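# Stack one keg centred on top of the other

## Task

Using the six arms, set one keg upright and centred on top of the other keg, so that it stays there without any robot holding it, then open the grippers and move all arms away. Arm feet (metres, scene frame) and facing (degrees counter-clockwise from +x): arm1 x=+0.42 y=+0.46 z=+0.77 facing -99; arm2 x=+0.01 y=+0.47 z=+0.61 facing -82; arm3 x=-0.44 y=+0.52 z=+0.66 facing -101; arm4 x=-0.59 y=-0.23 z=+0.59 facing +57; arm5 x=+0.02 y=-0.46 z=+0.74 facing +81; arm6 x=+0.46 y=-0.52 z=+0.70 facing +103.

## Robot and tools

Robots: six identical i2rt Big YAM arms named arm1 to arm6. Each has six revolute joints, a two-finger parallel gripper and a wrist camera that, with joints 1 and 6 at 0 and the hand level and forward, sits above the hand looking toward the fingertips. Reach is roughly 1.0 m from the joint1 axis. Joints move at different speeds, so the hand may sweep a wide arc between postures. A fixed room camera, cam_high, also watches. Loose objects may occasionally get nudged by outside disturbances.

Frame: one shared scene frame, origin on the floor, +z up. The foot positions and facings in the task are in this frame. "hand" means the point halfway between the fingertips; its z axis runs along the fingers and its y axis is the opening direction.

execute_actions: argument "actions" is a list holding exactly one action object, or empty (empty just reports state and images). The action object is keyed by robot name; each name you include gets a "joints" object mapping joint names to absolute target values (not offsets). Names and ranges: joint1_rad -2.879 to 2.879 (base yaw, counter-clockwise from above is positive, 0 points along the foot's facing); joint2_rad 0 to 3.141 (shoulder, 0 is upper arm back and near level, increasing lifts it up then forward); joint3_rad 0 to 3.019 (elbow, 0 is folded, increasing opens); joint4_rad -1.692 to 1.57 (hand pitch, positive tips fingers up); joint5_rad -1.57 to 1.57 (hand sideways swing, positive to the arm's right); joint6_rad -2.094 to 2.094 (hand roll, positive clockwise seen from behind); gripper_m 0 to 0.093 metres between fingertips. Angles are radians. Done tolerances: ±0.045, ±0.14, ±0.09, ±0.055, ±0.03, ±0.035 rad for joints 1 to 6, ±0.003 m for the gripper. All listed motions start at once and may finish at different moments; one action lasts at most 15 s. Any unknown key or out-of-range number rejects the whole call and nothing moves. Optional "cameras": list of names from arm1_cam_wrist ... arm6_cam_wrist, cam_high, or "all"; omitted/null/["all"] gives every camera, [] gives none. The "pictures" line lists the order of returned images.

wait: "seconds" 0 to 10; commands nothing, returns the same state and images as an empty call.
zoom_image: "camera" plus "region" [x0, y0, x1, y1] in pixels of that camera's latest full image, (0,0) top-left, no larger than 504 by 504.
read_manual: optional "section" ("licences"); only legal text, no motion.
finished_scene: "scene" is the number of the current scene; ends it irreversibly after the last command is held, and reports success. Replying with no tool call ends everything.

Result lines: joint_positions gives current values. joint_status tells how each commanded motion in the last accepted action ended. "off_target" means it stopped short and may still push. After "contact_stop" or "time_out" the joint holds where it stopped, though a timed-out joint may keep a target within 0.375, 0.375, 0.113, 0.225, 0.075, 0.3 rad (joints 1 to 6) of its position and keep pushing; on_its_own lists such joints and shows the target held ("held at"), not the actual position. To relieve a push, command the joint to its reported position. "joint command not followed" (often with "cause:") means a self/inter-arm clearance check blocked that arm's joint targets, marked "not_followed"; the gripper part still runs, and blocked targets may be retried on later actions until valid targets arrive. Empty calls never show this line. Joints left out of an action, or arms left out, may still chase old targets without joint_status saying so. Tiny target changes may not move a joint. A joint carrying a load tends to sag.

Cautions: the arms do not stop on contact and can press hard. A hard squeeze between two arms fails the task at once and a hard collision may too; no state line reports arm-to-arm contact (object contacts are not counted). The clearance check may react late and does not cover fingers, gripper housings or wrist cameras. Arms run independently, so a stalled arm will not hold the others back. Avoid dropping, slipping or slamming the kegs and pushing very hard. Finger force is about 50 to 62 N per pad, lower on some grippers.

Motor heat: sustained load (including while you deliberate, since the sim keeps running and holds the last command) warms motors. MOTOR HOT appears from 85 °C; at 100 °C the arm and its gripper go limp until cooled, the arm drops, an OVER-TEMPERATURE FAULT line appears and affected keys read "limit_stop_at_motor_heat"; resend targets afterwards. After any fault the arm stays where it ended up.

Camera notes: wrist cameras are fisheye 504x504, K focal about 284 to 288 px, centre near (254, 254), D=[0.2,0,0,0], theta_max_deg=60.425. cam_high is pinhole with radial distortion, 504x504, fovy_deg=47.762, fx=fy=569.179, centre (250.846, 249.888).

URDF notes: hand is link pinch, 0.13629 m beyond the gripper frame along the fingers; gripper_m equals joint7 plus joint8, each about half. Success requires the top keg to rest centred on the lower one on its own, with grippers opened and arms withdrawn.

Each tool is called after "Request:" by a JSON object that holds its "name" and its "arguments", one argument or row to a line.

## Session

Request:
{"name": "execute_actions", "arguments": {
  "actions": []
}}

Scene clock: 0.00 s.
Motor temperatures (°C, as the motors report them): arm1=[25 26 27 26 25 28] | arm2=[25 25 25 26 26 28] | arm3=[27 25 28 28 27 26] | arm4=[26 27 25 24 28 25] | arm5=[27 27 25 28 28 28] | arm6=[27 25 25 25 25 24]
arm1.joint_positions: joint1_rad=+0.363 joint2_rad=+0.576 joint3_rad=+1.366 joint4_rad=-1.350 joint5_rad=+0.101 joint6_rad=-0.414 gripper_m=+0.095
arm1.joint_status: not commanded
arm1.hand: x=+0.4428 y=+0.2359 z=+1.3033 quat_wxyz=(-0.268, -0.427, -0.767, +0.398) (m; scene frame)
arm2.joint_positions: joint1_rad=-0.248 joint2_rad=+0.614 joint3_rad=+1.477 joint4_rad=-1.460 joint5_rad=-0.163 joint6_rad=+0.316 gripper_m=+0.095
arm2.joint_status: not commanded
arm2.hand: x=+0.0178 y=+0.2667 z=+1.1640 quat_wxyz=(-0.406, -0.719, -0.511, +0.239) (m; scene frame)
arm3.joint_positions: joint1_rad=+0.133 joint2_rad=+0.606 joint3_rad=+1.474 joint4_rad=-1.253 joint5_rad=+0.201 joint6_rad=+0.512 gripper_m=+0.094
arm3.joint_status: not commanded
arm3.hand: x=-0.4797 y=+0.2993 z=+1.2662 quat_wxyz=(-0.425, -0.749, -0.351, +0.368) (m; scene frame)
arm4.joint_positions: joint1_rad=-0.408 joint2_rad=+0.553 joint3_rad=+1.316 joint4_rad=-1.424 joint5_rad=-0.066 joint6_rad=-0.486 gripper_m=+0.095
arm4.joint_status: not commanded
arm4.hand: x=-0.4240 y=-0.1051 z=+1.0851 quat_wxyz=(-0.435, +0.473, -0.764, -0.051) (m; scene frame)
arm5.joint_positions: joint1_rad=+0.310 joint2_rad=+0.619 joint3_rad=+1.463 joint4_rad=-1.177 joint5_rad=+0.249 joint6_rad=+0.089 gripper_m=+0.095
arm5.joint_status: not commanded
arm5.hand: x=+0.0229 y=-0.2183 z=+1.3486 quat_wxyz=(-0.436, +0.542, -0.606, -0.386) (m; scene frame)
arm6.joint_positions: joint1_rad=-0.090 joint2_rad=+0.546 joint3_rad=+1.330 joint4_rad=-1.526 joint5_rad=-0.209 joint6_rad=+0.490 gripper_m=+0.095
arm6.joint_status: not commanded
arm6.hand: x=+0.4003 y=-0.3444 z=+1.1916 quat_wxyz=(-0.097, +0.555, -0.723, -0.401) (m; scene frame)
pictures: arm1_cam_wrist, arm2_cam_wrist, arm3_cam_wrist, arm4_cam_wrist, arm5_cam_wrist, arm6_cam_wrist, cam_high
Images, in order (width x height): arm1_cam_wrist 504x504, arm2_cam_wrist 504x504, arm3_cam_wrist 504x504, arm4_cam_wrist 504x504, arm5_cam_wrist 504x504, arm6_cam_wrist 504x504, cam_high 504x504.

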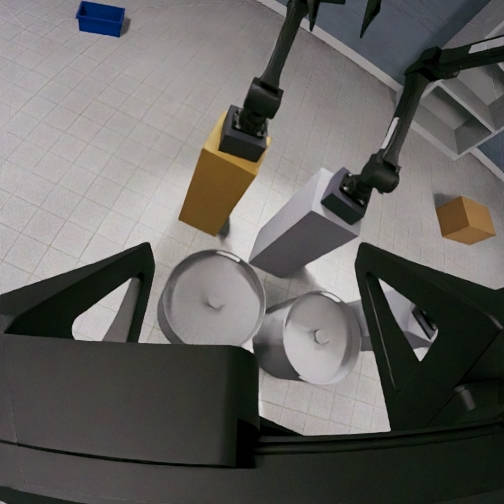

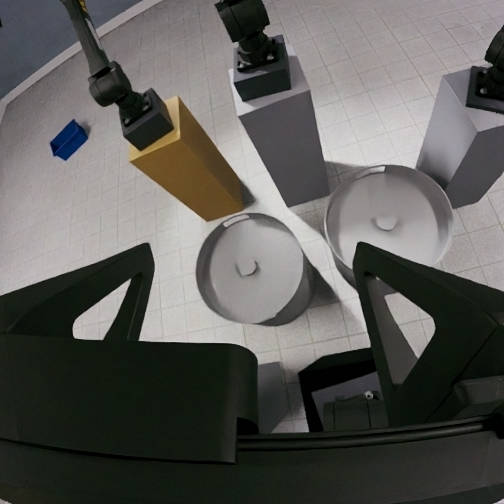

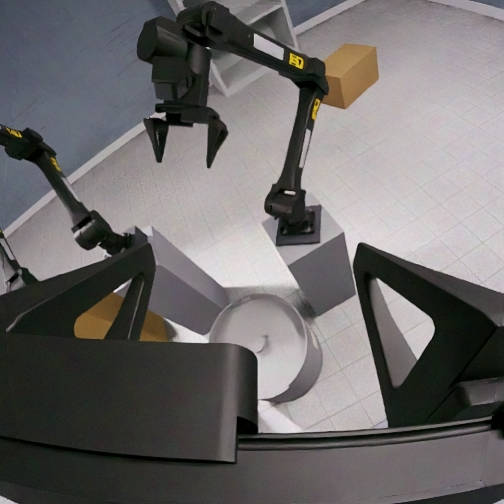

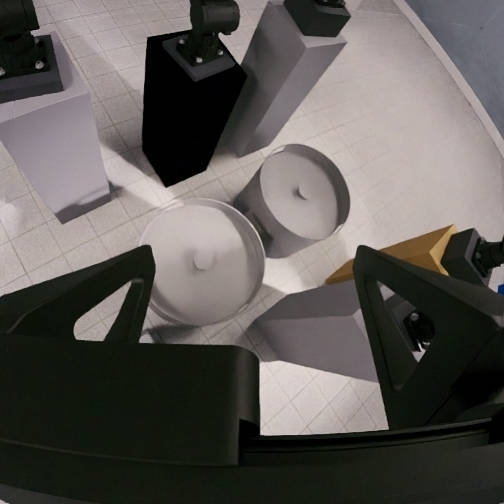

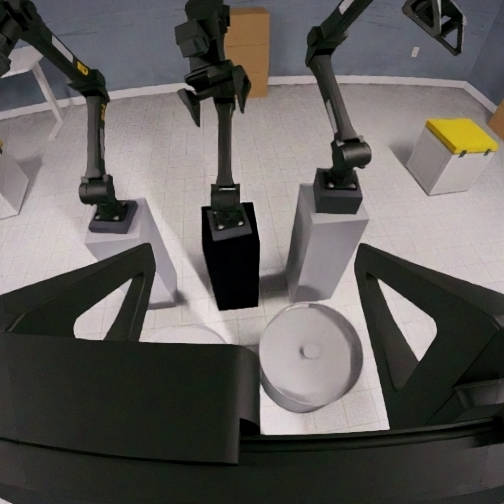

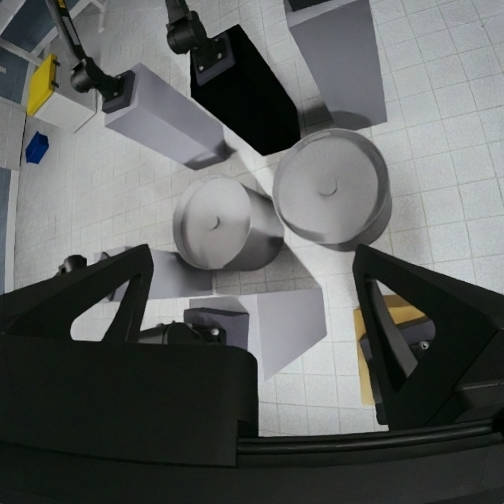

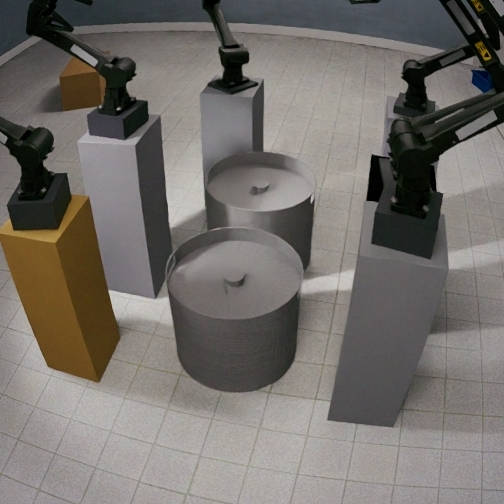

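Request:
{"name": "execute_actions", "arguments": {
  "actions": [
    {"arm1":{"joints":{"joint1_rad":0.157,"joint2_rad":0.9,"joint3_rad":0.9,"joint4_rad":-1.05,"joint5_rad":0,"joint6_rad":0}},"arm2":{"joints":{"joint1_rad":-0.14,"joint2_rad":0.9,"joint3_rad":0.9,"joint4_rad":-1.05,"joint5_rad":0,"joint6_rad":0}},"arm3":{"joints":{"joint1_rad":0.192,"joint2_rad":0.9,"joint3_rad":0.9,"joint4_rad":-1.05,"joint5_rad":0,"joint6_rad":0}},"arm5":{"joints":{"joint1_rad":0.157,"joint2_rad":0.9,"joint3_rad":0.9,"joint4_rad":-1.05,"joint5_rad":0,"joint6_rad":0}},"arm6":{"joints":{"joint1_rad":-0.227,"joint2_rad":0.9,"joint3_rad":0.9,"joint4_rad":-1.05,"joint5_rad":0,"joint6_rad":0}},"arm4":{"joints":{"joint1_rad":-0.471,"joint2_rad":0.9,"joint3_rad":0.9,"joint4_rad":-1.05,"joint5_rad":0,"joint6_rad":0}}}
  ]
}}

Request:
{"name": "zoom_image", "arguments": {
  "camera": "cam_high",
  "region": [140,130,340,400]
}}

Scene clock: 3.20 s.
Motor temperatures (°C, as the motors report them): arm1=[25 26 28 26 25 28] | arm2=[25 25 26 26 26 28] | arm3=[27 25 28 28 27 26] | arm4=[26 27 25 24 28 25] | arm5=[27 27 25 28 29 28] | arm6=[27 25 26 25 25 24]
arm1.joint_positions: joint1_rad=+0.167 joint2_rad=+0.898 joint3_rad=+0.891 joint4_rad=-1.074 joint5_rad=+0.004 joint6_rad=-0.009 gripper_m=+0.095
arm1.joint_status: all done
arm1.hand: x=+0.4191 y=+0.1201 z=+1.0160 quat_wxyz=(-0.167, -0.683, -0.691, +0.166) (m; scene frame)
arm2.joint_positions: joint1_rad=-0.147 joint2_rad=+0.901 joint3_rad=+0.888 joint4_rad=-1.066 joint5_rad=-0.003 joint6_rad=+0.011 gripper_m=+0.095
arm2.joint_status: all done
arm2.hand: x=+0.0089 y=+0.1320 z=+0.8546 quat_wxyz=(-0.172, -0.691, -0.680, +0.172) (m; scene frame)
arm3.joint_positions: joint1_rad=+0.184 joint2_rad=+0.907 joint3_rad=+0.891 joint4_rad=-1.066 joint5_rad=+0.004 joint6_rad=+0.016 gripper_m=+0.094
arm3.joint_status: all done
arm3.hand: x=-0.4398 y=+0.1797 z=+0.9099 quat_wxyz=(-0.165, -0.693, -0.680, +0.174) (m; scene frame)
arm4.joint_positions: joint1_rad=-0.465 joint2_rad=+0.910 joint3_rad=+0.871 joint4_rad=-1.065 joint5_rad=-0.003 joint6_rad=-0.016 gripper_m=+0.095
arm4.joint_status: all done
arm4.hand: x=-0.3003 y=-0.0588 z=+0.8209 quat_wxyz=(-0.222, +0.264, -0.937, -0.059) (m; scene frame)
arm5.joint_positions: joint1_rad=+0.166 joint2_rad=+0.895 joint3_rad=+0.892 joint4_rad=-1.056 joint5_rad=+0.004 joint6_rad=+0.010 gripper_m=+0.095
arm5.joint_status: all done
arm5.hand: x=+0.0172 y=-0.1181 z=+0.9885 quat_wxyz=(-0.180, +0.684, -0.686, -0.175) (m; scene frame)
arm6.joint_positions: joint1_rad=-0.222 joint2_rad=+0.899 joint3_rad=+0.888 joint4_rad=-1.070 joint5_rad=-0.003 joint6_rad=+0.012 gripper_m=+0.095
arm6.joint_status: all done
arm6.hand: x=+0.4584 y=-0.1832 z=+0.9482 quat_wxyz=(-0.169, +0.684, -0.688, -0.174) (m; scene frame)
pictures: arm1_cam_wrist, arm2_cam_wrist, arm3_cam_wrist, arm4_cam_wrist, arm5_cam_wrist, arm6_cam_wrist, cam_high
Images, in order (width x height): arm1_cam_wrist 504x504, arm2_cam_wrist 504x504, arm3_cam_wrist 504x504, arm4_cam_wrist 504x504, arm5_cam_wrist 504x504, arm6_cam_wrist 504x504, cam_high 504x504.

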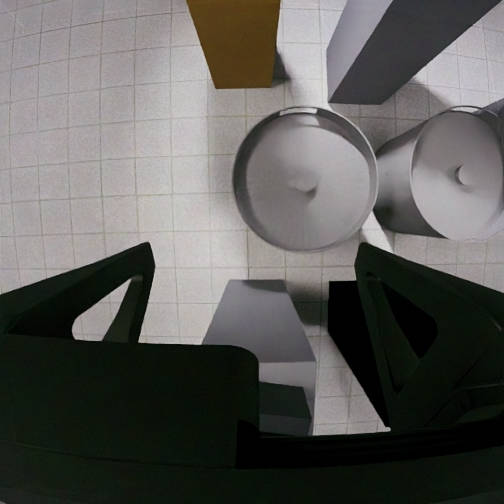

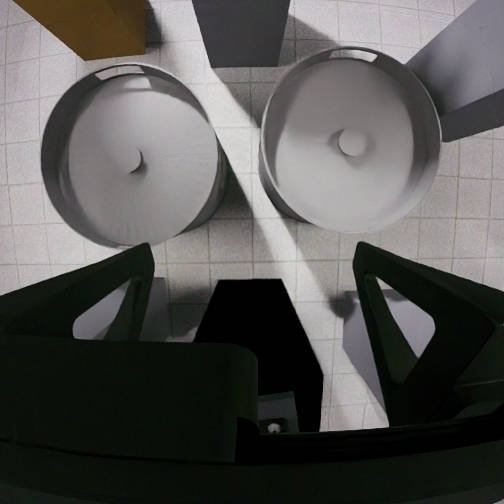

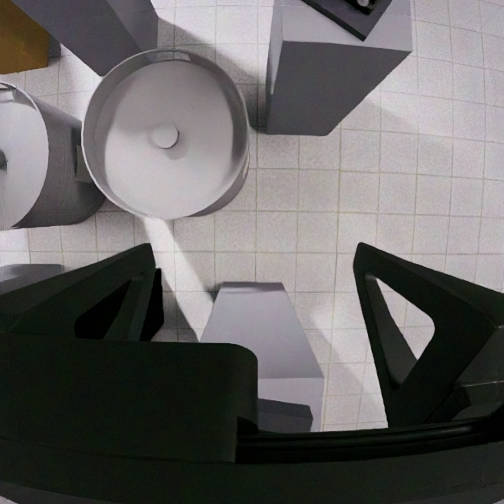

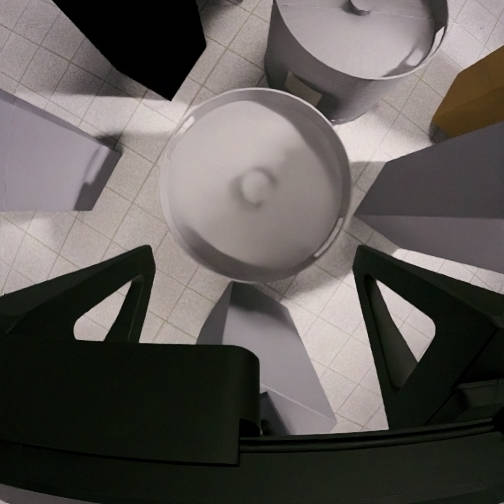

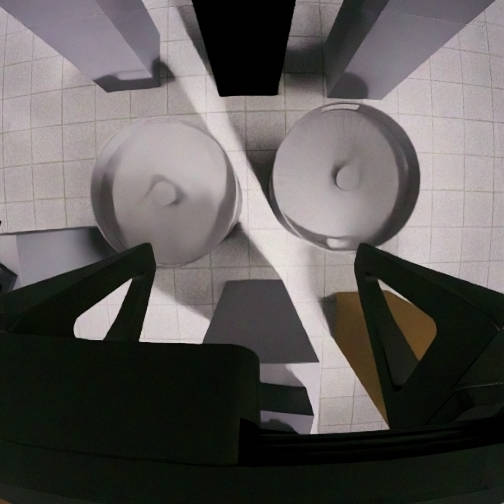

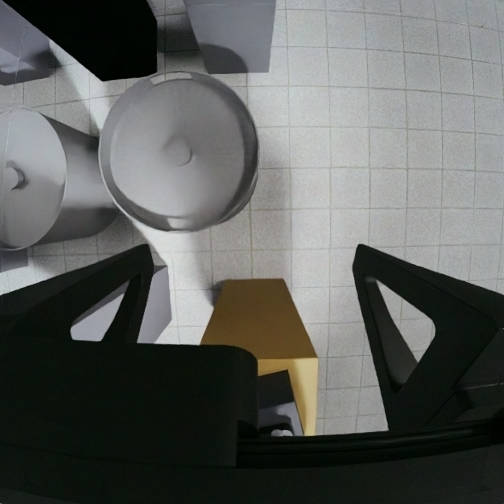

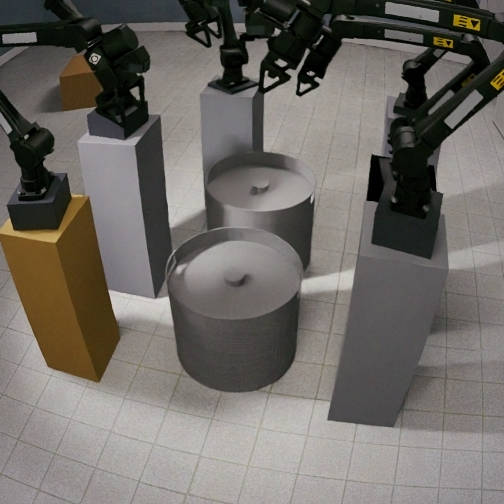

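Region (140, 130, 340, 400) of cam_high's 504x504 image, scaled by 1.867, with more detail than that image has; it fills the left 373 columns of this view, and the rest is white.

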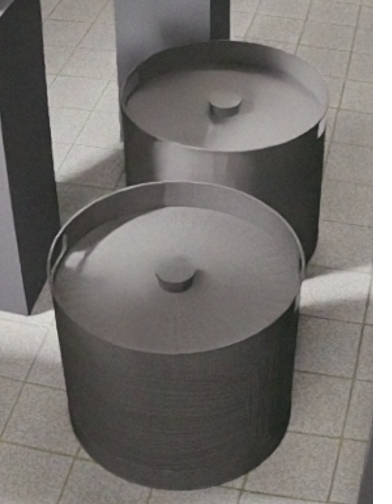

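Request:
{"name": "execute_actions", "arguments": {
  "actions": [
    {"arm1":{"joints":{"joint1_rad":1.3}},"arm6":{"joints":{"joint1_rad":-1.4}},"arm3":{"joints":{"joint1_rad":-1.2}},"arm4":{"joints":{"joint1_rad":-2.7,"joint2_rad":1.2,"joint3_rad":1.0}},"arm2":{"joints":{"joint1_rad":0.202,"joint6_rad":1.127}},"arm5":{"joints":{"joint1_rad":-0.5}}}
  ],
  "cameras": []
}}

Request:
{"name": "execute_actions", "arguments": {
  "actions": [
    {"arm2":{"joints":{"joint2_rad":2.014,"joint3_rad":0.717,"joint4_rad":-0.274}},"arm5":{"joints":{"joint1_rad":-0.726,"joint2_rad":2.501,"joint3_rad":1.296,"joint4_rad":-0.366,"joint6_rad":-0.098}}}
  ],
  "cameras": ["arm2_cam_wrist","arm5_cam_wrist","cam_high"]
}}

Scene clock: 7.77 s.
Motor temperatures (°C, as the motors report them): arm1=[25 26 29 26 25 28] | arm2=[25 25 27 26 26 28] | arm3=[27 25 29 28 27 26] | arm4=[26 27 27 24 28 25] | arm5=[27 27 26 28 29 28] | arm6=[27 25 28 25 25 24]
arm1.joint_positions: joint1_rad=+1.290 joint2_rad=+0.898 joint3_rad=+0.891 joint4_rad=-1.070 joint5_rad=+0.001 joint6_rad=-0.007 gripper_m=+0.095
arm1.joint_status: all done
arm1.hand: x=+0.7231 y=+0.3114 z=+1.0207 quat_wxyz=(-0.239, -0.212, -0.946, +0.048) (m; scene frame)
arm2.joint_positions: joint1_rad=+0.198 joint2_rad=+0.901 joint3_rad=+0.888 joint4_rad=-1.066 joint5_rad=-0.001 joint6_rad=+1.116 gripper_m=+0.095
arm2.joint_status: all done
arm2.hand: x=+0.1230 y=+0.1511 z=+0.8542 quat_wxyz=(-0.242, -0.894, -0.375, +0.015) (m; scene frame)
arm3.joint_positions: joint1_rad=-1.195 joint2_rad=+0.907 joint3_rad=+0.891 joint4_rad=-1.066 joint5_rad=+0.001 joint6_rad=+0.014 gripper_m=+0.094
arm3.joint_status: all done
arm3.hand: x=-0.7706 y=+0.4564 z=+0.9149 quat_wxyz=(-0.021, -0.965, -0.085, +0.246) (m; scene frame)
arm4.joint_positions: joint1_rad=-2.700 joint2_rad=+1.214 joint3_rad=+0.965 joint4_rad=-1.053 joint5_rad=+0.000 joint6_rad=-0.014 gripper_m=+0.095
arm4.joint_status: all done
arm4.hand: x=-0.6414 y=-0.6146 z=+0.7650 quat_wxyz=(-0.088, -0.741, -0.658, +0.104) (m; scene frame)
arm5.joint_positions: joint1_rad=-0.492 joint2_rad=+0.896 joint3_rad=+0.892 joint4_rad=-1.056 joint5_rad=+0.002 joint6_rad=+0.009 gripper_m=+0.095
arm5.joint_status: all done
arm5.hand: x=+0.2254 y=-0.1884 z=+0.9902 quat_wxyz=(-0.228, +0.426, -0.869, -0.108) (m; scene frame)
arm6.joint_positions: joint1_rad=-1.396 joint2_rad=+0.899 joint3_rad=+0.888 joint4_rad=-1.066 joint5_rad=+0.000 joint6_rad=+0.010 gripper_m=+0.095
arm6.joint_status: all done
arm6.hand: x=+0.7711 y=-0.3885 z=+0.9485 quat_wxyz=(-0.239, +0.189, -0.951, -0.050) (m; scene frame)
pictures: none
No camera images: the call's "cameras" was empty. Leave "cameras" out to get every camera's image.

Scene clock: 9.60 s.
Motor temperatures (°C, as the motors report them): arm1=[25 26 29 26 25 28] | arm2=[25 25 27 26 26 28] | arm3=[27 25 29 28 27 26] | arm4=[26 27 27 24 28 25] | arm5=[27 28 27 28 29 28] | arm6=[27 25 28 25 25 24]
arm1.joint_positions: joint1_rad=+1.290 joint2_rad=+0.898 joint3_rad=+0.891 joint4_rad=-1.070 joint5_rad=+0.001 joint6_rad=-0.007 gripper_m=+0.095
arm1.joint_status: not commanded
arm1.hand: x=+0.7231 y=+0.3114 z=+1.0207 quat_wxyz=(-0.239, -0.212, -0.946, +0.048) (m; scene frame)
arm2.joint_positions: joint1_rad=+0.198 joint2_rad=+2.019 joint3_rad=+0.709 joint4_rad=-0.285 joint5_rad=-0.001 joint6_rad=+1.116 gripper_m=+0.095
arm2.joint_status: all done
arm2.hand: x=+0.1221 y=+0.1497 z=+0.4338 quat_wxyz=(+0.013, -0.922, -0.386, +0.001) (m; scene frame)
arm3.joint_positions: joint1_rad=-1.195 joint2_rad=+0.907 joint3_rad=+0.891 joint4_rad=-1.066 joint5_rad=+0.001 joint6_rad=+0.014 gripper_m=+0.094
arm3.joint_status: not commanded
arm3.hand: x=-0.7706 y=+0.4564 z=+0.9149 quat_wxyz=(-0.021, -0.965, -0.085, +0.246) (m; scene frame)
arm4.joint_positions: joint1_rad=-2.700 joint2_rad=+1.214 joint3_rad=+0.965 joint4_rad=-1.053 joint5_rad=+0.000 joint6_rad=-0.014 gripper_m=+0.095
arm4.joint_status: not commanded
arm4.hand: x=-0.6414 y=-0.6146 z=+0.7650 quat_wxyz=(-0.088, -0.741, -0.658, +0.104) (m; scene frame)
arm5.joint_positions: joint1_rad=-0.725 joint2_rad=+2.515 joint3_rad=+1.278 joint4_rad=-0.378 joint5_rad=+0.002 joint6_rad=-0.088 gripper_m=+0.095
arm5.joint_status: all done
arm5.hand: x=+0.3964 y=-0.1569 z=+0.4295 quat_wxyz=(+0.019, +0.377, -0.926, +0.011) (m; scene frame)
arm6.joint_positions: joint1_rad=-1.396 joint2_rad=+0.899 joint3_rad=+0.888 joint4_rad=-1.066 joint5_rad=+0.000 joint6_rad=+0.010 gripper_m=+0.095
arm6.joint_status: not commanded
arm6.hand: x=+0.7711 y=-0.3885 z=+0.9485 quat_wxyz=(-0.239, +0.189, -0.951, -0.050) (m; scene frame)
pictures: arm2_cam_wrist, arm5_cam_wrist, cam_high
Images, in order (width x height): arm2_cam_wrist 504x504, arm5_cam_wrist 504x504, cam_high 504x504.

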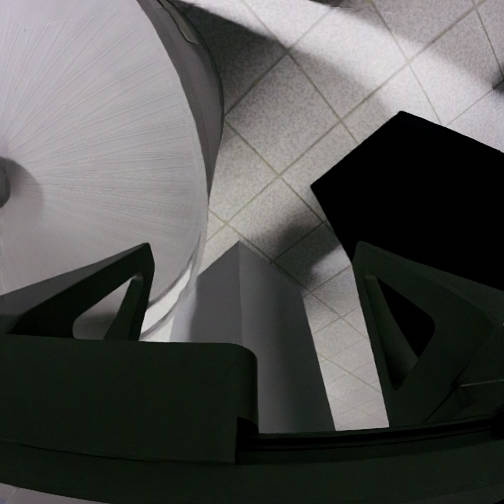

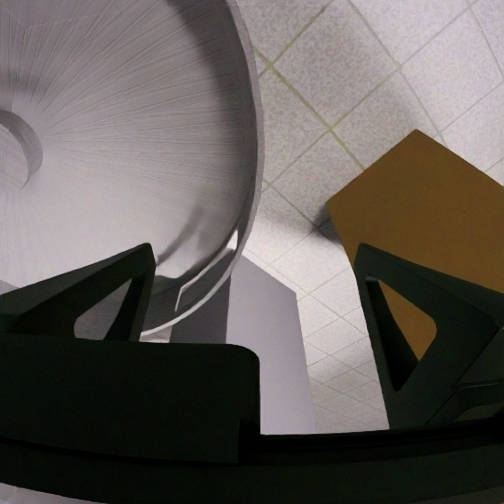

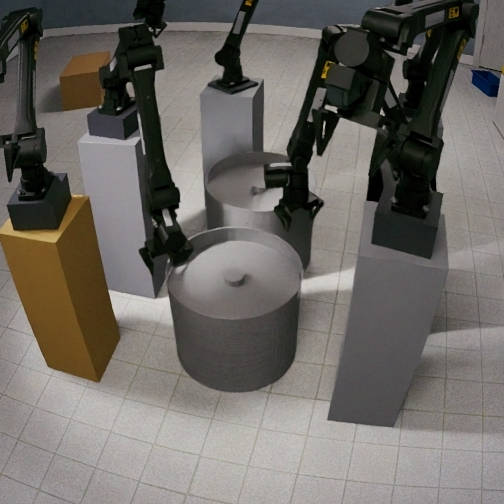

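Request:
{"name": "execute_actions", "arguments": {
  "actions": [
    {"arm2":{"joints":{"joint1_rad":0.24,"joint6_rad":1.165,"joint2_rad":2.272,"joint3_rad":0.843,"joint4_rad":-0.113}},"arm5":{"joints":{"joint2_rad":2.692,"joint3_rad":1.467,"joint4_rad":-0.302}}}
  ],
  "cameras": ["arm2_cam_wrist","arm5_cam_wrist","cam_high"]
}}

Scene clock: 11.13 s.
Motor temperatures (°C, as the motors report them): arm1=[25 26 29 26 25 28] | arm2=[25 25 27 26 26 28] | arm3=[27 25 29 28 27 26] | arm4=[26 27 27 24 28 25] | arm5=[27 28 27 28 29 28] | arm6=[27 25 28 25 25 24]
arm1.joint_positions: joint1_rad=+1.290 joint2_rad=+0.898 joint3_rad=+0.891 joint4_rad=-1.070 joint5_rad=+0.001 joint6_rad=-0.007 gripper_m=+0.095
arm1.joint_status: not commanded
arm1.hand: x=+0.7231 y=+0.3114 z=+1.0207 quat_wxyz=(-0.239, -0.212, -0.946, +0.048) (m; scene frame)
arm2.joint_positions: joint1_rad=+0.236 joint2_rad=+2.285 joint3_rad=+0.837 joint4_rad=-0.120 joint5_rad=-0.001 joint6_rad=+1.154 gripper_m=+0.095
arm2.joint_status: all done
arm2.hand: x=+0.1446 y=+0.1269 z=+0.3534 quat_wxyz=(-0.001, -0.922, -0.387, +0.001) (m; scene frame)
arm3.joint_positions: joint1_rad=-1.195 joint2_rad=+0.907 joint3_rad=+0.891 joint4_rad=-1.066 joint5_rad=+0.001 joint6_rad=+0.014 gripper_m=+0.094
arm3.joint_status: not commanded
arm3.hand: x=-0.7706 y=+0.4564 z=+0.9149 quat_wxyz=(-0.021, -0.965, -0.085, +0.246) (m; scene frame)
arm4.joint_positions: joint1_rad=-2.700 joint2_rad=+1.214 joint3_rad=+0.965 joint4_rad=-1.053 joint5_rad=+0.000 joint6_rad=-0.014 gripper_m=+0.095
arm4.joint_status: not commanded
arm4.hand: x=-0.6414 y=-0.6146 z=+0.7650 quat_wxyz=(-0.088, -0.741, -0.658, +0.104) (m; scene frame)
arm5.joint_positions: joint1_rad=-0.725 joint2_rad=+2.707 joint3_rad=+1.456 joint4_rad=-0.308 joint5_rad=+0.002 joint6_rad=-0.088 gripper_m=+0.095
arm5.joint_status: all done
arm5.hand: x=+0.4238 y=-0.1354 z=+0.3587 quat_wxyz=(-0.009, +0.377, -0.926, +0.003) (m; scene frame)
arm6.joint_positions: joint1_rad=-1.396 joint2_rad=+0.899 joint3_rad=+0.888 joint4_rad=-1.066 joint5_rad=+0.000 joint6_rad=+0.010 gripper_m=+0.095
arm6.joint_status: not commanded
arm6.hand: x=+0.7711 y=-0.3885 z=+0.9485 quat_wxyz=(-0.239, +0.189, -0.951, -0.050) (m; scene frame)
pictures: arm2_cam_wrist, arm5_cam_wrist, cam_high
Images, in order (width x height): arm2_cam_wrist 504x504, arm5_cam_wrist 504x504, cam_high 504x504.

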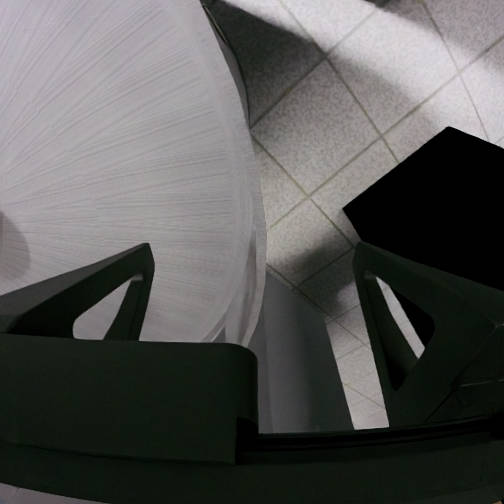

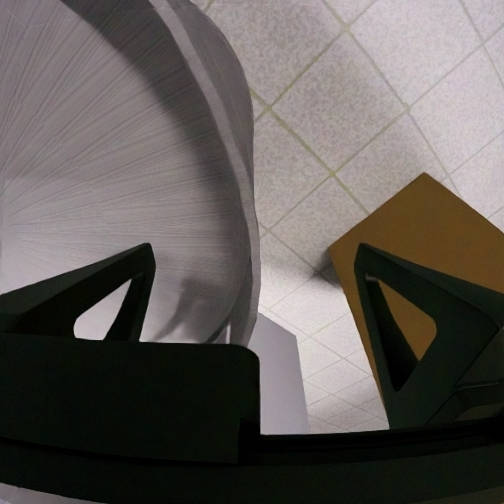

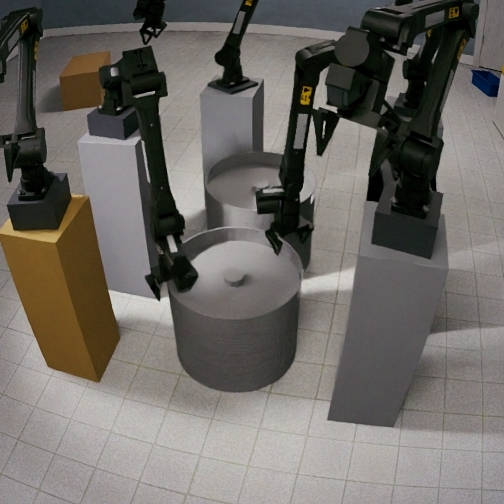

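Request:
{"name": "execute_actions", "arguments": {
  "actions": [
    {"arm2":{"joints":{"gripper_m":0.045,"joint2_rad":2.385,"joint3_rad":0.881,"joint4_rad":-0.041}},"arm5":{"joints":{"gripper_m":0.045,"joint2_rad":2.788,"joint3_rad":1.528,"joint4_rad":-0.279}}}
  ],
  "cameras": []
}}

Request:
{"name": "execute_actions", "arguments": {
  "actions": [
    {"arm2":{"joints":{"gripper_m":0}},"arm5":{"joints":{"gripper_m":0}}}
  ],
  "cameras": ["arm2_cam_wrist","arm5_cam_wrist","cam_high"]
}}

Request:
{"name": "zoom_image", "arguments": {
  "camera": "cam_high",
  "region": [130,180,330,330]
}}

Scene clock: 12.63 s.
Motor temperatures (°C, as the motors report them): arm1=[25 26 30 26 25 28] | arm2=[25 25 27 26 26 28] | arm3=[27 25 29 28 27 26] | arm4=[26 27 27 24 28 25] | arm5=[27 28 27 28 29 28] | arm6=[27 25 29 25 25 24]
arm1.joint_positions: joint1_rad=+1.290 joint2_rad=+0.898 joint3_rad=+0.891 joint4_rad=-1.070 joint5_rad=+0.001 joint6_rad=-0.007 gripper_m=+0.095
arm1.joint_status: not commanded
arm1.hand: x=+0.7231 y=+0.3114 z=+1.0207 quat_wxyz=(-0.239, -0.212, -0.946, +0.048) (m; scene frame)
arm2.joint_positions: joint1_rad=+0.236 joint2_rad=+2.393 joint3_rad=+0.879 joint4_rad=-0.052 joint5_rad=+0.002 joint6_rad=+1.155 gripper_m=+0.045
arm2.joint_status: all done
arm2.hand: x=+0.1437 y=+0.1277 z=+0.3172 quat_wxyz=(-0.001, -0.922, -0.386, +0.003) (m; scene frame)
arm3.joint_positions: joint1_rad=-1.195 joint2_rad=+0.907 joint3_rad=+0.891 joint4_rad=-1.066 joint5_rad=+0.001 joint6_rad=+0.014 gripper_m=+0.094
arm3.joint_status: not commanded
arm3.hand: x=-0.7706 y=+0.4564 z=+0.9149 quat_wxyz=(-0.021, -0.965, -0.085, +0.246) (m; scene frame)
arm4.joint_positions: joint1_rad=-2.700 joint2_rad=+1.214 joint3_rad=+0.965 joint4_rad=-1.053 joint5_rad=+0.000 joint6_rad=-0.014 gripper_m=+0.095
arm4.joint_status: not commanded
arm4.hand: x=-0.6414 y=-0.6146 z=+0.7650 quat_wxyz=(-0.088, -0.741, -0.658, +0.104) (m; scene frame)
arm5.joint_positions: joint1_rad=-0.725 joint2_rad=+2.796 joint3_rad=+1.518 joint4_rad=-0.287 joint5_rad=+0.002 joint6_rad=-0.088 gripper_m=+0.045
arm5.joint_status: all done
arm5.hand: x=+0.4207 y=-0.1383 z=+0.3220 quat_wxyz=(-0.006, +0.377, -0.926, +0.004) (m; scene frame)
arm6.joint_positions: joint1_rad=-1.396 joint2_rad=+0.899 joint3_rad=+0.888 joint4_rad=-1.066 joint5_rad=+0.000 joint6_rad=+0.010 gripper_m=+0.095
arm6.joint_status: not commanded
arm6.hand: x=+0.7711 y=-0.3885 z=+0.9485 quat_wxyz=(-0.239, +0.189, -0.951, -0.050) (m; scene frame)
pictures: none
No camera images: the call's "cameras" was empty. Leave "cameras" out to get every camera's image.

Scene clock: 13.30 s.
Motor temperatures (°C, as the motors report them): arm1=[25 26 30 26 25 28] | arm2=[25 25 26 26 26 28] | arm3=[27 25 29 28 27 26] | arm4=[26 27 27 24 28 25] | arm5=[27 28 27 28 29 28] | arm6=[27 25 29 25 25 24]
arm1.joint_positions: joint1_rad=+1.290 joint2_rad=+0.898 joint3_rad=+0.891 joint4_rad=-1.070 joint5_rad=+0.001 joint6_rad=-0.007 gripper_m=+0.095
arm1.joint_status: not commanded
arm1.hand: x=+0.7231 y=+0.3114 z=+1.0207 quat_wxyz=(-0.239, -0.212, -0.946, +0.048) (m; scene frame)
arm2.joint_positions: joint1_rad=+0.234 joint2_rad=+2.393 joint3_rad=+0.874 joint4_rad=-0.041 joint5_rad=-0.001 joint6_rad=+1.170 gripper_m=+0.002
arm2.joint_status: all done
arm2.hand: x=+0.1434 y=+0.1281 z=+0.3171 quat_wxyz=(-0.004, -0.926, -0.379, +0.001) (m; scene frame)
arm3.joint_positions: joint1_rad=-1.195 joint2_rad=+0.907 joint3_rad=+0.891 joint4_rad=-1.066 joint5_rad=+0.001 joint6_rad=+0.014 gripper_m=+0.094
arm3.joint_status: not commanded
arm3.hand: x=-0.7706 y=+0.4564 z=+0.9149 quat_wxyz=(-0.021, -0.965, -0.085, +0.246) (m; scene frame)
arm4.joint_positions: joint1_rad=-2.700 joint2_rad=+1.214 joint3_rad=+0.965 joint4_rad=-1.053 joint5_rad=+0.000 joint6_rad=-0.014 gripper_m=+0.095
arm4.joint_status: not commanded
arm4.hand: x=-0.6414 y=-0.6146 z=+0.7650 quat_wxyz=(-0.088, -0.741, -0.658, +0.104) (m; scene frame)
arm5.joint_positions: joint1_rad=-0.728 joint2_rad=+2.796 joint3_rad=+1.518 joint4_rad=-0.287 joint5_rad=-0.009 joint6_rad=-0.116 gripper_m=+0.002
arm5.joint_status: all done
arm5.hand: x=+0.4204 y=-0.1380 z=+0.3220 quat_wxyz=(-0.004, +0.389, -0.921, -0.001) (m; scene frame)
arm6.joint_positions: joint1_rad=-1.396 joint2_rad=+0.899 joint3_rad=+0.888 joint4_rad=-1.066 joint5_rad=+0.000 joint6_rad=+0.010 gripper_m=+0.095
arm6.joint_status: not commanded
arm6.hand: x=+0.7711 y=-0.3885 z=+0.9485 quat_wxyz=(-0.239, +0.189, -0.951, -0.050) (m; scene frame)
pictures: arm2_cam_wrist, arm5_cam_wrist, cam_high
Images, in order (width x height): arm2_cam_wrist 504x504, arm5_cam_wrist 504x504, cam_high 504x504.

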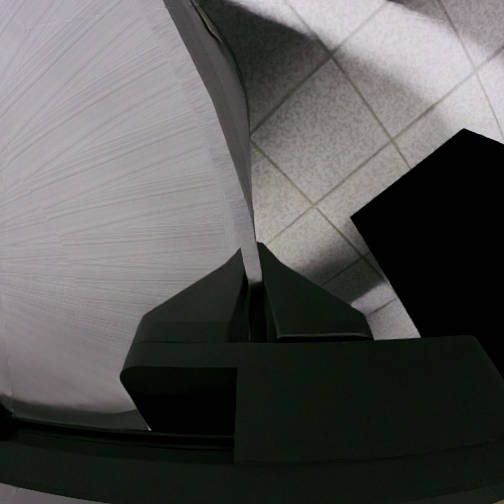

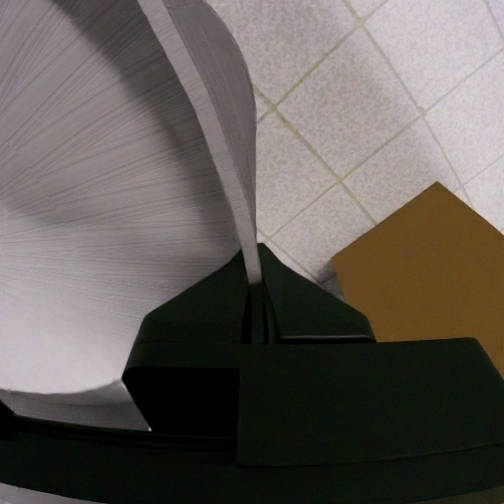

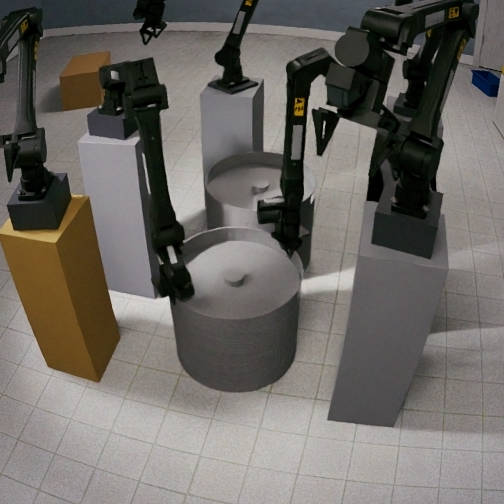

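Region (130, 180, 330, 330) of cam_high's 504x504 image, scaled by 2.520, with more detail than that image has; it fills the top 378 rows of this view, and the rest is white.

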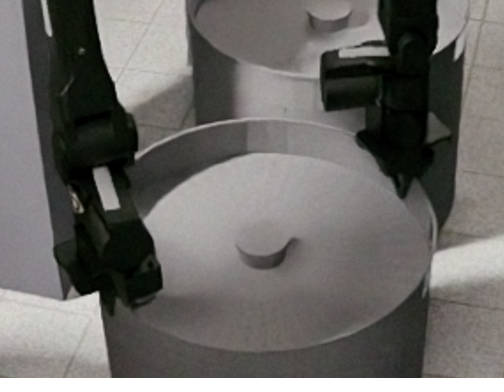

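Request:
{"name": "execute_actions", "arguments": {
  "actions": [
    {"arm2":{"joints":{"joint2_rad":2.14,"joint3_rad":0.81,"joint4_rad":-0.21}},"arm5":{"joints":{"joint2_rad":2.58,"joint3_rad":1.40,"joint4_rad":-0.346}}}
  ],
  "cameras": ["arm2_cam_wrist","arm5_cam_wrist","cam_high"]
}}

Scene clock: 17.00 s.
Motor temperatures (°C, as the motors report them): arm1=[25 26 30 27 25 28] | arm2=[25 26 26 26 26 28] | arm3=[27 25 30 28 27 26] | arm4=[26 27 28 24 28 25] | arm5=[27 29 26 28 29 28] | arm6=[27 25 29 25 25 24]
arm1.joint_positions: joint1_rad=+1.290 joint2_rad=+0.898 joint3_rad=+0.891 joint4_rad=-1.070 joint5_rad=+0.001 joint6_rad=-0.007 gripper_m=+0.095
arm1.joint_status: not commanded
arm1.hand: x=+0.7231 y=+0.3114 z=+1.0207 quat_wxyz=(-0.239, -0.212, -0.946, +0.048) (m; scene frame)
arm2.joint_positions: joint1_rad=+0.221 joint2_rad=+2.333 joint3_rad=+0.856 joint4_rad=-0.121 joint5_rad=+0.010 joint6_rad=+1.255 gripper_m=+0.002
arm2.joint_status: joint2_rad time_out (moved -0.060 of -0.253); joint4_rad time_out (moved -0.080 of -0.169); the others done
arm2.on_its_own: joint2_rad reads +2.333 and still pushes toward +2.140 since a time_out; joint4_rad reads -0.121 and still pushes toward -0.210 since a time_out
arm2.hand: x=+0.1351 y=+0.1315 z=+0.3375 quat_wxyz=(+0.014, -0.943, -0.333, +0.007) (m; scene frame)
arm3.joint_positions: joint1_rad=-1.195 joint2_rad=+0.907 joint3_rad=+0.891 joint4_rad=-1.066 joint5_rad=+0.001 joint6_rad=+0.014 gripper_m=+0.094
arm3.joint_status: not commanded
arm3.hand: x=-0.7706 y=+0.4564 z=+0.9149 quat_wxyz=(-0.021, -0.965, -0.085, +0.246) (m; scene frame)
arm4.joint_positions: joint1_rad=-2.700 joint2_rad=+1.214 joint3_rad=+0.965 joint4_rad=-1.053 joint5_rad=+0.000 joint6_rad=-0.014 gripper_m=+0.095
arm4.joint_status: not commanded
arm4.hand: x=-0.6414 y=-0.6146 z=+0.7650 quat_wxyz=(-0.088, -0.741, -0.658, +0.104) (m; scene frame)
arm5.joint_positions: joint1_rad=-0.730 joint2_rad=+2.769 joint3_rad=+1.411 joint4_rad=-0.281 joint5_rad=-0.041 joint6_rad=-0.030 gripper_m=+0.002
arm5.joint_status: joint2_rad time_out (moved -0.027 of -0.216); joint4_rad time_out (moved +0.006 of -0.059); the others done
arm5.on_its_own: joint2_rad reads +2.769 and still pushes toward +2.580 since a time_out; joint4_rad reads -0.281 and still pushes toward -0.346 since a time_out
arm5.hand: x=+0.3785 y=-0.1661 z=+0.3250 quat_wxyz=(+0.037, +0.347, -0.937, -0.004) (m; scene frame)
arm6.joint_positions: joint1_rad=-1.396 joint2_rad=+0.899 joint3_rad=+0.888 joint4_rad=-1.066 joint5_rad=+0.000 joint6_rad=+0.010 gripper_m=+0.095
arm6.joint_status: not commanded
arm6.hand: x=+0.7711 y=-0.3885 z=+0.9485 quat_wxyz=(-0.239, +0.189, -0.951, -0.050) (m; scene frame)
pictures: arm2_cam_wrist, arm5_cam_wrist, cam_high
Images, in order (width x height): arm2_cam_wrist 504x504, arm5_cam_wrist 504x504, cam_high 504x504.

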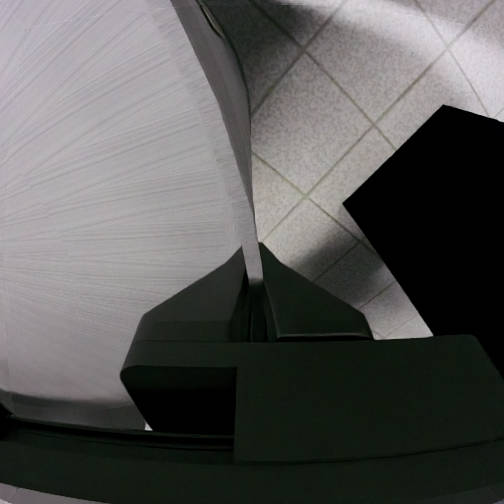

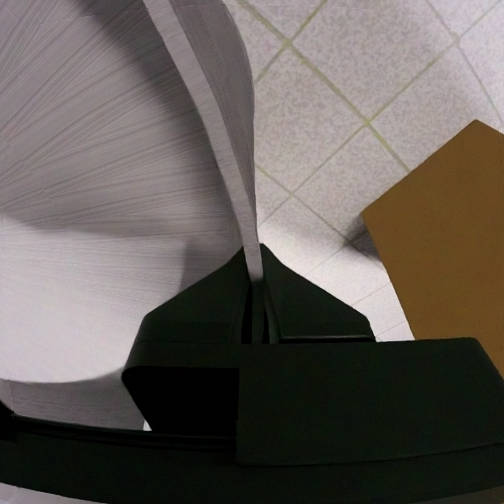

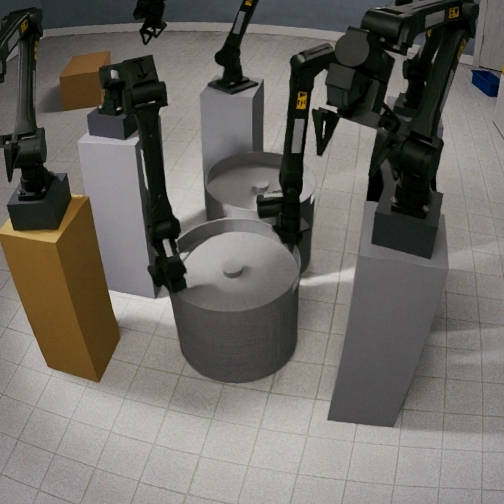

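Request:
{"name": "execute_actions", "arguments": {
  "actions": [
    {"arm2":{"joints":{"joint2_rad":1.89,"joint3_rad":0.805,"joint4_rad":-0.257}},"arm5":{"joints":{"joint2_rad":2.28,"joint3_rad":1.39,"joint4_rad":-0.366}}}
  ],
  "cameras": ["arm2_cam_wrist","arm5_cam_wrist","cam_high"]
}}

Scene clock: 19.93 s.
Motor temperatures (°C, as the motors report them): arm1=[25 26 30 27 25 28] | arm2=[25 27 26 26 26 28] | arm3=[27 25 30 28 27 26] | arm4=[26 27 28 24 28 25] | arm5=[27 30 26 28 29 28] | arm6=[27 25 30 25 25 24]
arm1.joint_positions: joint1_rad=+1.290 joint2_rad=+0.898 joint3_rad=+0.891 joint4_rad=-1.070 joint5_rad=+0.001 joint6_rad=-0.007 gripper_m=+0.095
arm1.joint_status: not commanded
arm1.hand: x=+0.7231 y=+0.3114 z=+1.0207 quat_wxyz=(-0.239, -0.212, -0.946, +0.048) (m; scene frame)
arm2.joint_positions: joint1_rad=+0.231 joint2_rad=+2.106 joint3_rad=+0.772 joint4_rad=-0.229 joint5_rad=-0.012 joint6_rad=+1.207 gripper_m=+0.002
arm2.joint_status: joint2_rad time_out (moved -0.227 of -0.443); the others done
arm2.on_its_own: joint2_rad reads +2.106 and still pushes toward +1.890 since a time_out
arm2.hand: x=+0.1436 y=+0.1309 z=+0.4105 quat_wxyz=(-0.003, -0.933, -0.360, -0.004) (m; scene frame)
arm3.joint_positions: joint1_rad=-1.195 joint2_rad=+0.907 joint3_rad=+0.891 joint4_rad=-1.066 joint5_rad=+0.001 joint6_rad=+0.014 gripper_m=+0.094
arm3.joint_status: not commanded
arm3.hand: x=-0.7706 y=+0.4564 z=+0.9149 quat_wxyz=(-0.021, -0.965, -0.085, +0.246) (m; scene frame)
arm4.joint_positions: joint1_rad=-2.700 joint2_rad=+1.214 joint3_rad=+0.965 joint4_rad=-1.053 joint5_rad=+0.000 joint6_rad=-0.014 gripper_m=+0.095
arm4.joint_status: not commanded
arm4.hand: x=-0.6414 y=-0.6146 z=+0.7650 quat_wxyz=(-0.088, -0.741, -0.658, +0.104) (m; scene frame)
arm5.joint_positions: joint1_rad=-0.728 joint2_rad=+2.564 joint3_rad=+1.335 joint4_rad=-0.354 joint5_rad=-0.016 joint6_rad=-0.078 gripper_m=+0.002
arm5.joint_status: joint2_rad time_out (moved -0.205 of -0.489); the others done
arm5.on_its_own: joint2_rad reads +2.564 and still pushes toward +2.280 since a time_out
arm5.hand: x=+0.4095 y=-0.1439 z=+0.4132 quat_wxyz=(+0.006, +0.371, -0.928, -0.002) (m; scene frame)
arm6.joint_positions: joint1_rad=-1.396 joint2_rad=+0.899 joint3_rad=+0.888 joint4_rad=-1.066 joint5_rad=+0.000 joint6_rad=+0.010 gripper_m=+0.095
arm6.joint_status: not commanded
arm6.hand: x=+0.7711 y=-0.3885 z=+0.9485 quat_wxyz=(-0.239, +0.189, -0.951, -0.050) (m; scene frame)
pictures: arm2_cam_wrist, arm5_cam_wrist, cam_high
Images, in order (width x height): arm2_cam_wrist 504x504, arm5_cam_wrist 504x504, cam_high 504x504.

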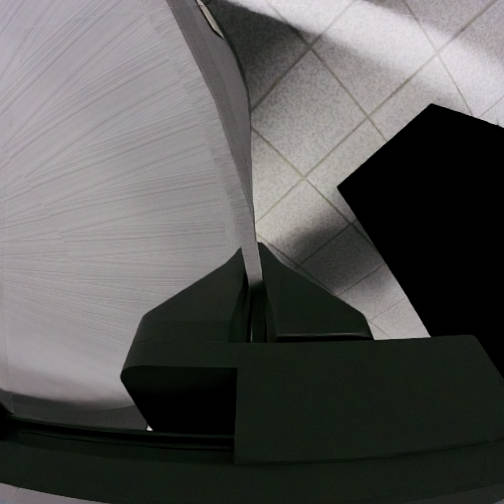

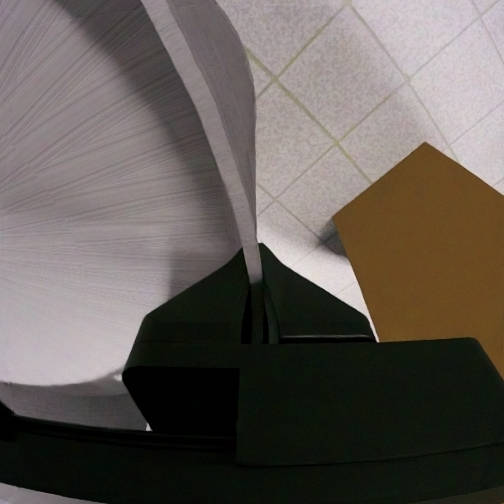

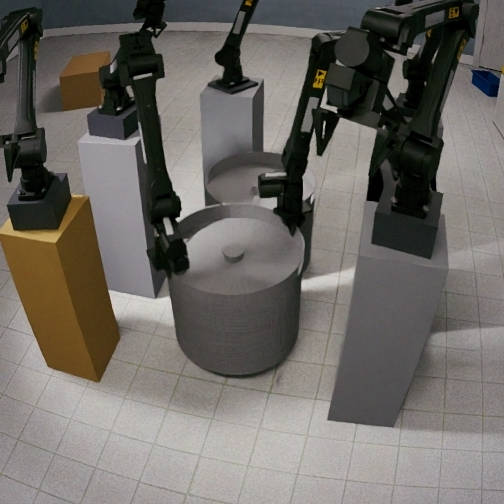

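Request:
{"name": "execute_actions", "arguments": {
  "actions": [
    {"arm2":{"joints":{"joint2_rad":1.43,"joint3_rad":0.866,"joint4_rad":-0.72}},"arm5":{"joints":{"joint2_rad":1.895,"joint3_rad":1.286,"joint4_rad":-0.601}}}
  ],
  "cameras": ["cam_high"]
}}

Scene clock: 23.13 s.
Motor temperatures (°C, as the motors report them): arm1=[25 26 31 27 25 28] | arm2=[25 27 27 26 26 28] | arm3=[27 25 30 28 27 26] | arm4=[26 27 29 24 28 25] | arm5=[27 31 27 28 29 28] | arm6=[27 25 30 25 25 24]
arm1.joint_positions: joint1_rad=+1.290 joint2_rad=+0.898 joint3_rad=+0.891 joint4_rad=-1.070 joint5_rad=+0.001 joint6_rad=-0.007 gripper_m=+0.095
arm1.joint_status: not commanded
arm1.hand: x=+0.7231 y=+0.3114 z=+1.0207 quat_wxyz=(-0.239, -0.212, -0.946, +0.048) (m; scene frame)
arm2.joint_positions: joint1_rad=+0.228 joint2_rad=+1.634 joint3_rad=+0.754 joint4_rad=-0.683 joint5_rad=-0.014 joint6_rad=+1.217 gripper_m=+0.002
arm2.joint_status: joint2_rad time_out (moved -0.472 of -0.676); joint3_rad time_out (moved -0.018 of +0.094); the others done
arm2.on_its_own: joint2_rad reads +1.634 and still pushes toward +1.430 since a time_out; joint3_rad reads +0.754 and still pushes toward +0.866 since a time_out
arm2.hand: x=+0.1413 y=+0.1361 z=+0.5700 quat_wxyz=(-0.003, -0.935, -0.354, -0.006) (m; scene frame)
arm3.joint_positions: joint1_rad=-1.195 joint2_rad=+0.907 joint3_rad=+0.891 joint4_rad=-1.066 joint5_rad=+0.001 joint6_rad=+0.014 gripper_m=+0.094
arm3.joint_status: not commanded
arm3.hand: x=-0.7706 y=+0.4564 z=+0.9149 quat_wxyz=(-0.021, -0.965, -0.085, +0.246) (m; scene frame)
arm4.joint_positions: joint1_rad=-2.700 joint2_rad=+1.214 joint3_rad=+0.965 joint4_rad=-1.053 joint5_rad=+0.000 joint6_rad=-0.014 gripper_m=+0.095
arm4.joint_status: not commanded
arm4.hand: x=-0.6414 y=-0.6146 z=+0.7650 quat_wxyz=(-0.088, -0.741, -0.658, +0.104) (m; scene frame)
arm5.joint_positions: joint1_rad=-0.723 joint2_rad=+2.194 joint3_rad=+1.187 joint4_rad=-0.583 joint5_rad=-0.023 joint6_rad=-0.065 gripper_m=+0.002
arm5.joint_status: joint2_rad time_out (moved -0.370 of -0.669); joint3_rad time_out (moved -0.148 of -0.049); the others done
arm5.on_its_own: joint2_rad reads +2.194 and still pushes toward +1.895 since a time_out; joint3_rad reads +1.187 and still pushes toward +1.286 since a time_out
arm5.hand: x=+0.4034 y=-0.1426 z=+0.5683 quat_wxyz=(+0.010, +0.367, -0.930, -0.004) (m; scene frame)
arm6.joint_positions: joint1_rad=-1.396 joint2_rad=+0.899 joint3_rad=+0.888 joint4_rad=-1.066 joint5_rad=+0.000 joint6_rad=+0.010 gripper_m=+0.095
arm6.joint_status: not commanded
arm6.hand: x=+0.7711 y=-0.3885 z=+0.9485 quat_wxyz=(-0.239, +0.189, -0.951, -0.050) (m; scene frame)
pictures: cam_high
Images, in order (width x height): cam_high 504x504.

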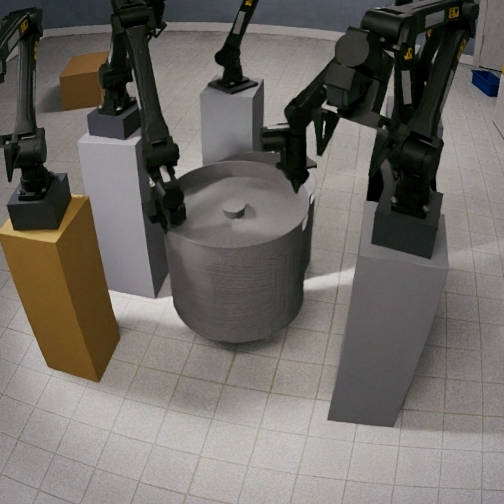

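Request:
{"name": "execute_actions", "arguments": {
  "actions": [
    {"arm2":{"joints":{"joint2_rad":1.15,"joint3_rad":1.18,"joint4_rad":-1.225}},"arm5":{"joints":{"joint2_rad":1.57,"joint3_rad":1.41,"joint4_rad":-0.966}}}
  ],
  "cameras": ["cam_high"]
}}

Scene clock: 26.83 s.
Motor temperatures (°C, as the motors report them): arm1=[25 26 31 27 25 28] | arm2=[25 28 30 26 27 28] | arm3=[27 25 31 28 27 26] | arm4=[26 27 29 24 28 25] | arm5=[27 33 29 28 29 28] | arm6=[27 25 30 25 25 24]
arm1.joint_positions: joint1_rad=+1.290 joint2_rad=+0.898 joint3_rad=+0.891 joint4_rad=-1.070 joint5_rad=+0.001 joint6_rad=-0.007 gripper_m=+0.095
arm1.joint_status: not commanded
arm1.hand: x=+0.7231 y=+0.3114 z=+1.0207 quat_wxyz=(-0.239, -0.212, -0.946, +0.048) (m; scene frame)
arm2.joint_positions: joint1_rad=+0.233 joint2_rad=+1.336 joint3_rad=+0.916 joint4_rad=-1.158 joint5_rad=-0.017 joint6_rad=+1.211 gripper_m=+0.002
arm2.joint_status: joint2_rad time_out (moved -0.298 of -0.484); joint3_rad time_out (moved +0.161 of +0.426); joint4_rad time_out (moved -0.475 of -0.542)
arm2.on_its_own: joint2_rad reads +1.336 and still pushes toward +1.150 since a time_out; joint3_rad reads +0.916 and still pushes toward +1.043 since a time_out (your +1.180 is given up); joint4_rad reads -1.158 and still pushes toward -1.225 since a time_out
arm2.hand: x=+0.1392 y=+0.1482 z=+0.7191 quat_wxyz=(+0.005, -0.933, -0.359, -0.007) (m; scene frame)
arm3.joint_positions: joint1_rad=-1.195 joint2_rad=+0.907 joint3_rad=+0.891 joint4_rad=-1.066 joint5_rad=+0.001 joint6_rad=+0.014 gripper_m=+0.094
arm3.joint_status: not commanded
arm3.hand: x=-0.7706 y=+0.4564 z=+0.9149 quat_wxyz=(-0.021, -0.965, -0.085, +0.246) (m; scene frame)
arm4.joint_positions: joint1_rad=-2.700 joint2_rad=+1.214 joint3_rad=+0.965 joint4_rad=-1.053 joint5_rad=+0.000 joint6_rad=-0.014 gripper_m=+0.095
arm4.joint_status: not commanded
arm4.hand: x=-0.6414 y=-0.6146 z=+0.7650 quat_wxyz=(-0.088, -0.741, -0.658, +0.104) (m; scene frame)
arm5.joint_positions: joint1_rad=-0.716 joint2_rad=+1.928 joint3_rad=+1.249 joint4_rad=-0.939 joint5_rad=-0.030 joint6_rad=-0.065 gripper_m=+0.002
arm5.joint_status: joint2_rad time_out (moved -0.266 of -0.624); joint3_rad time_out (moved +0.062 of +0.223); the others done
arm5.on_its_own: joint2_rad reads +1.928 and still pushes toward +1.608 since a time_out; joint3_rad reads +1.249 and still pushes toward +1.379 since a time_out
arm5.hand: x=+0.4041 y=-0.1339 z=+0.7149 quat_wxyz=(+0.024, +0.370, -0.929, -0.003) (m; scene frame)
arm6.joint_positions: joint1_rad=-1.396 joint2_rad=+0.899 joint3_rad=+0.888 joint4_rad=-1.066 joint5_rad=+0.000 joint6_rad=+0.010 gripper_m=+0.095
arm6.joint_status: not commanded
arm6.hand: x=+0.7711 y=-0.3885 z=+0.9485 quat_wxyz=(-0.239, +0.189, -0.951, -0.050) (m; scene frame)
pictures: cam_high
Images, in order (width x height): cam_high 504x504.

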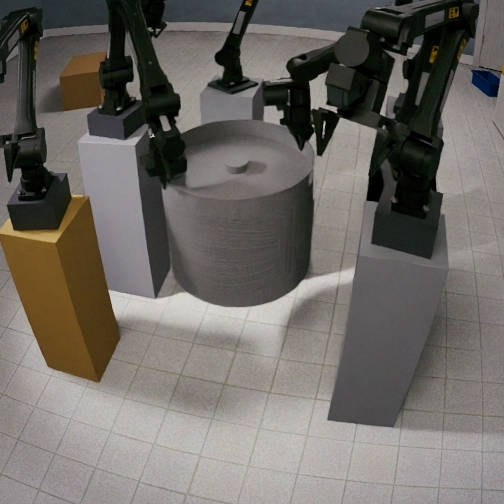

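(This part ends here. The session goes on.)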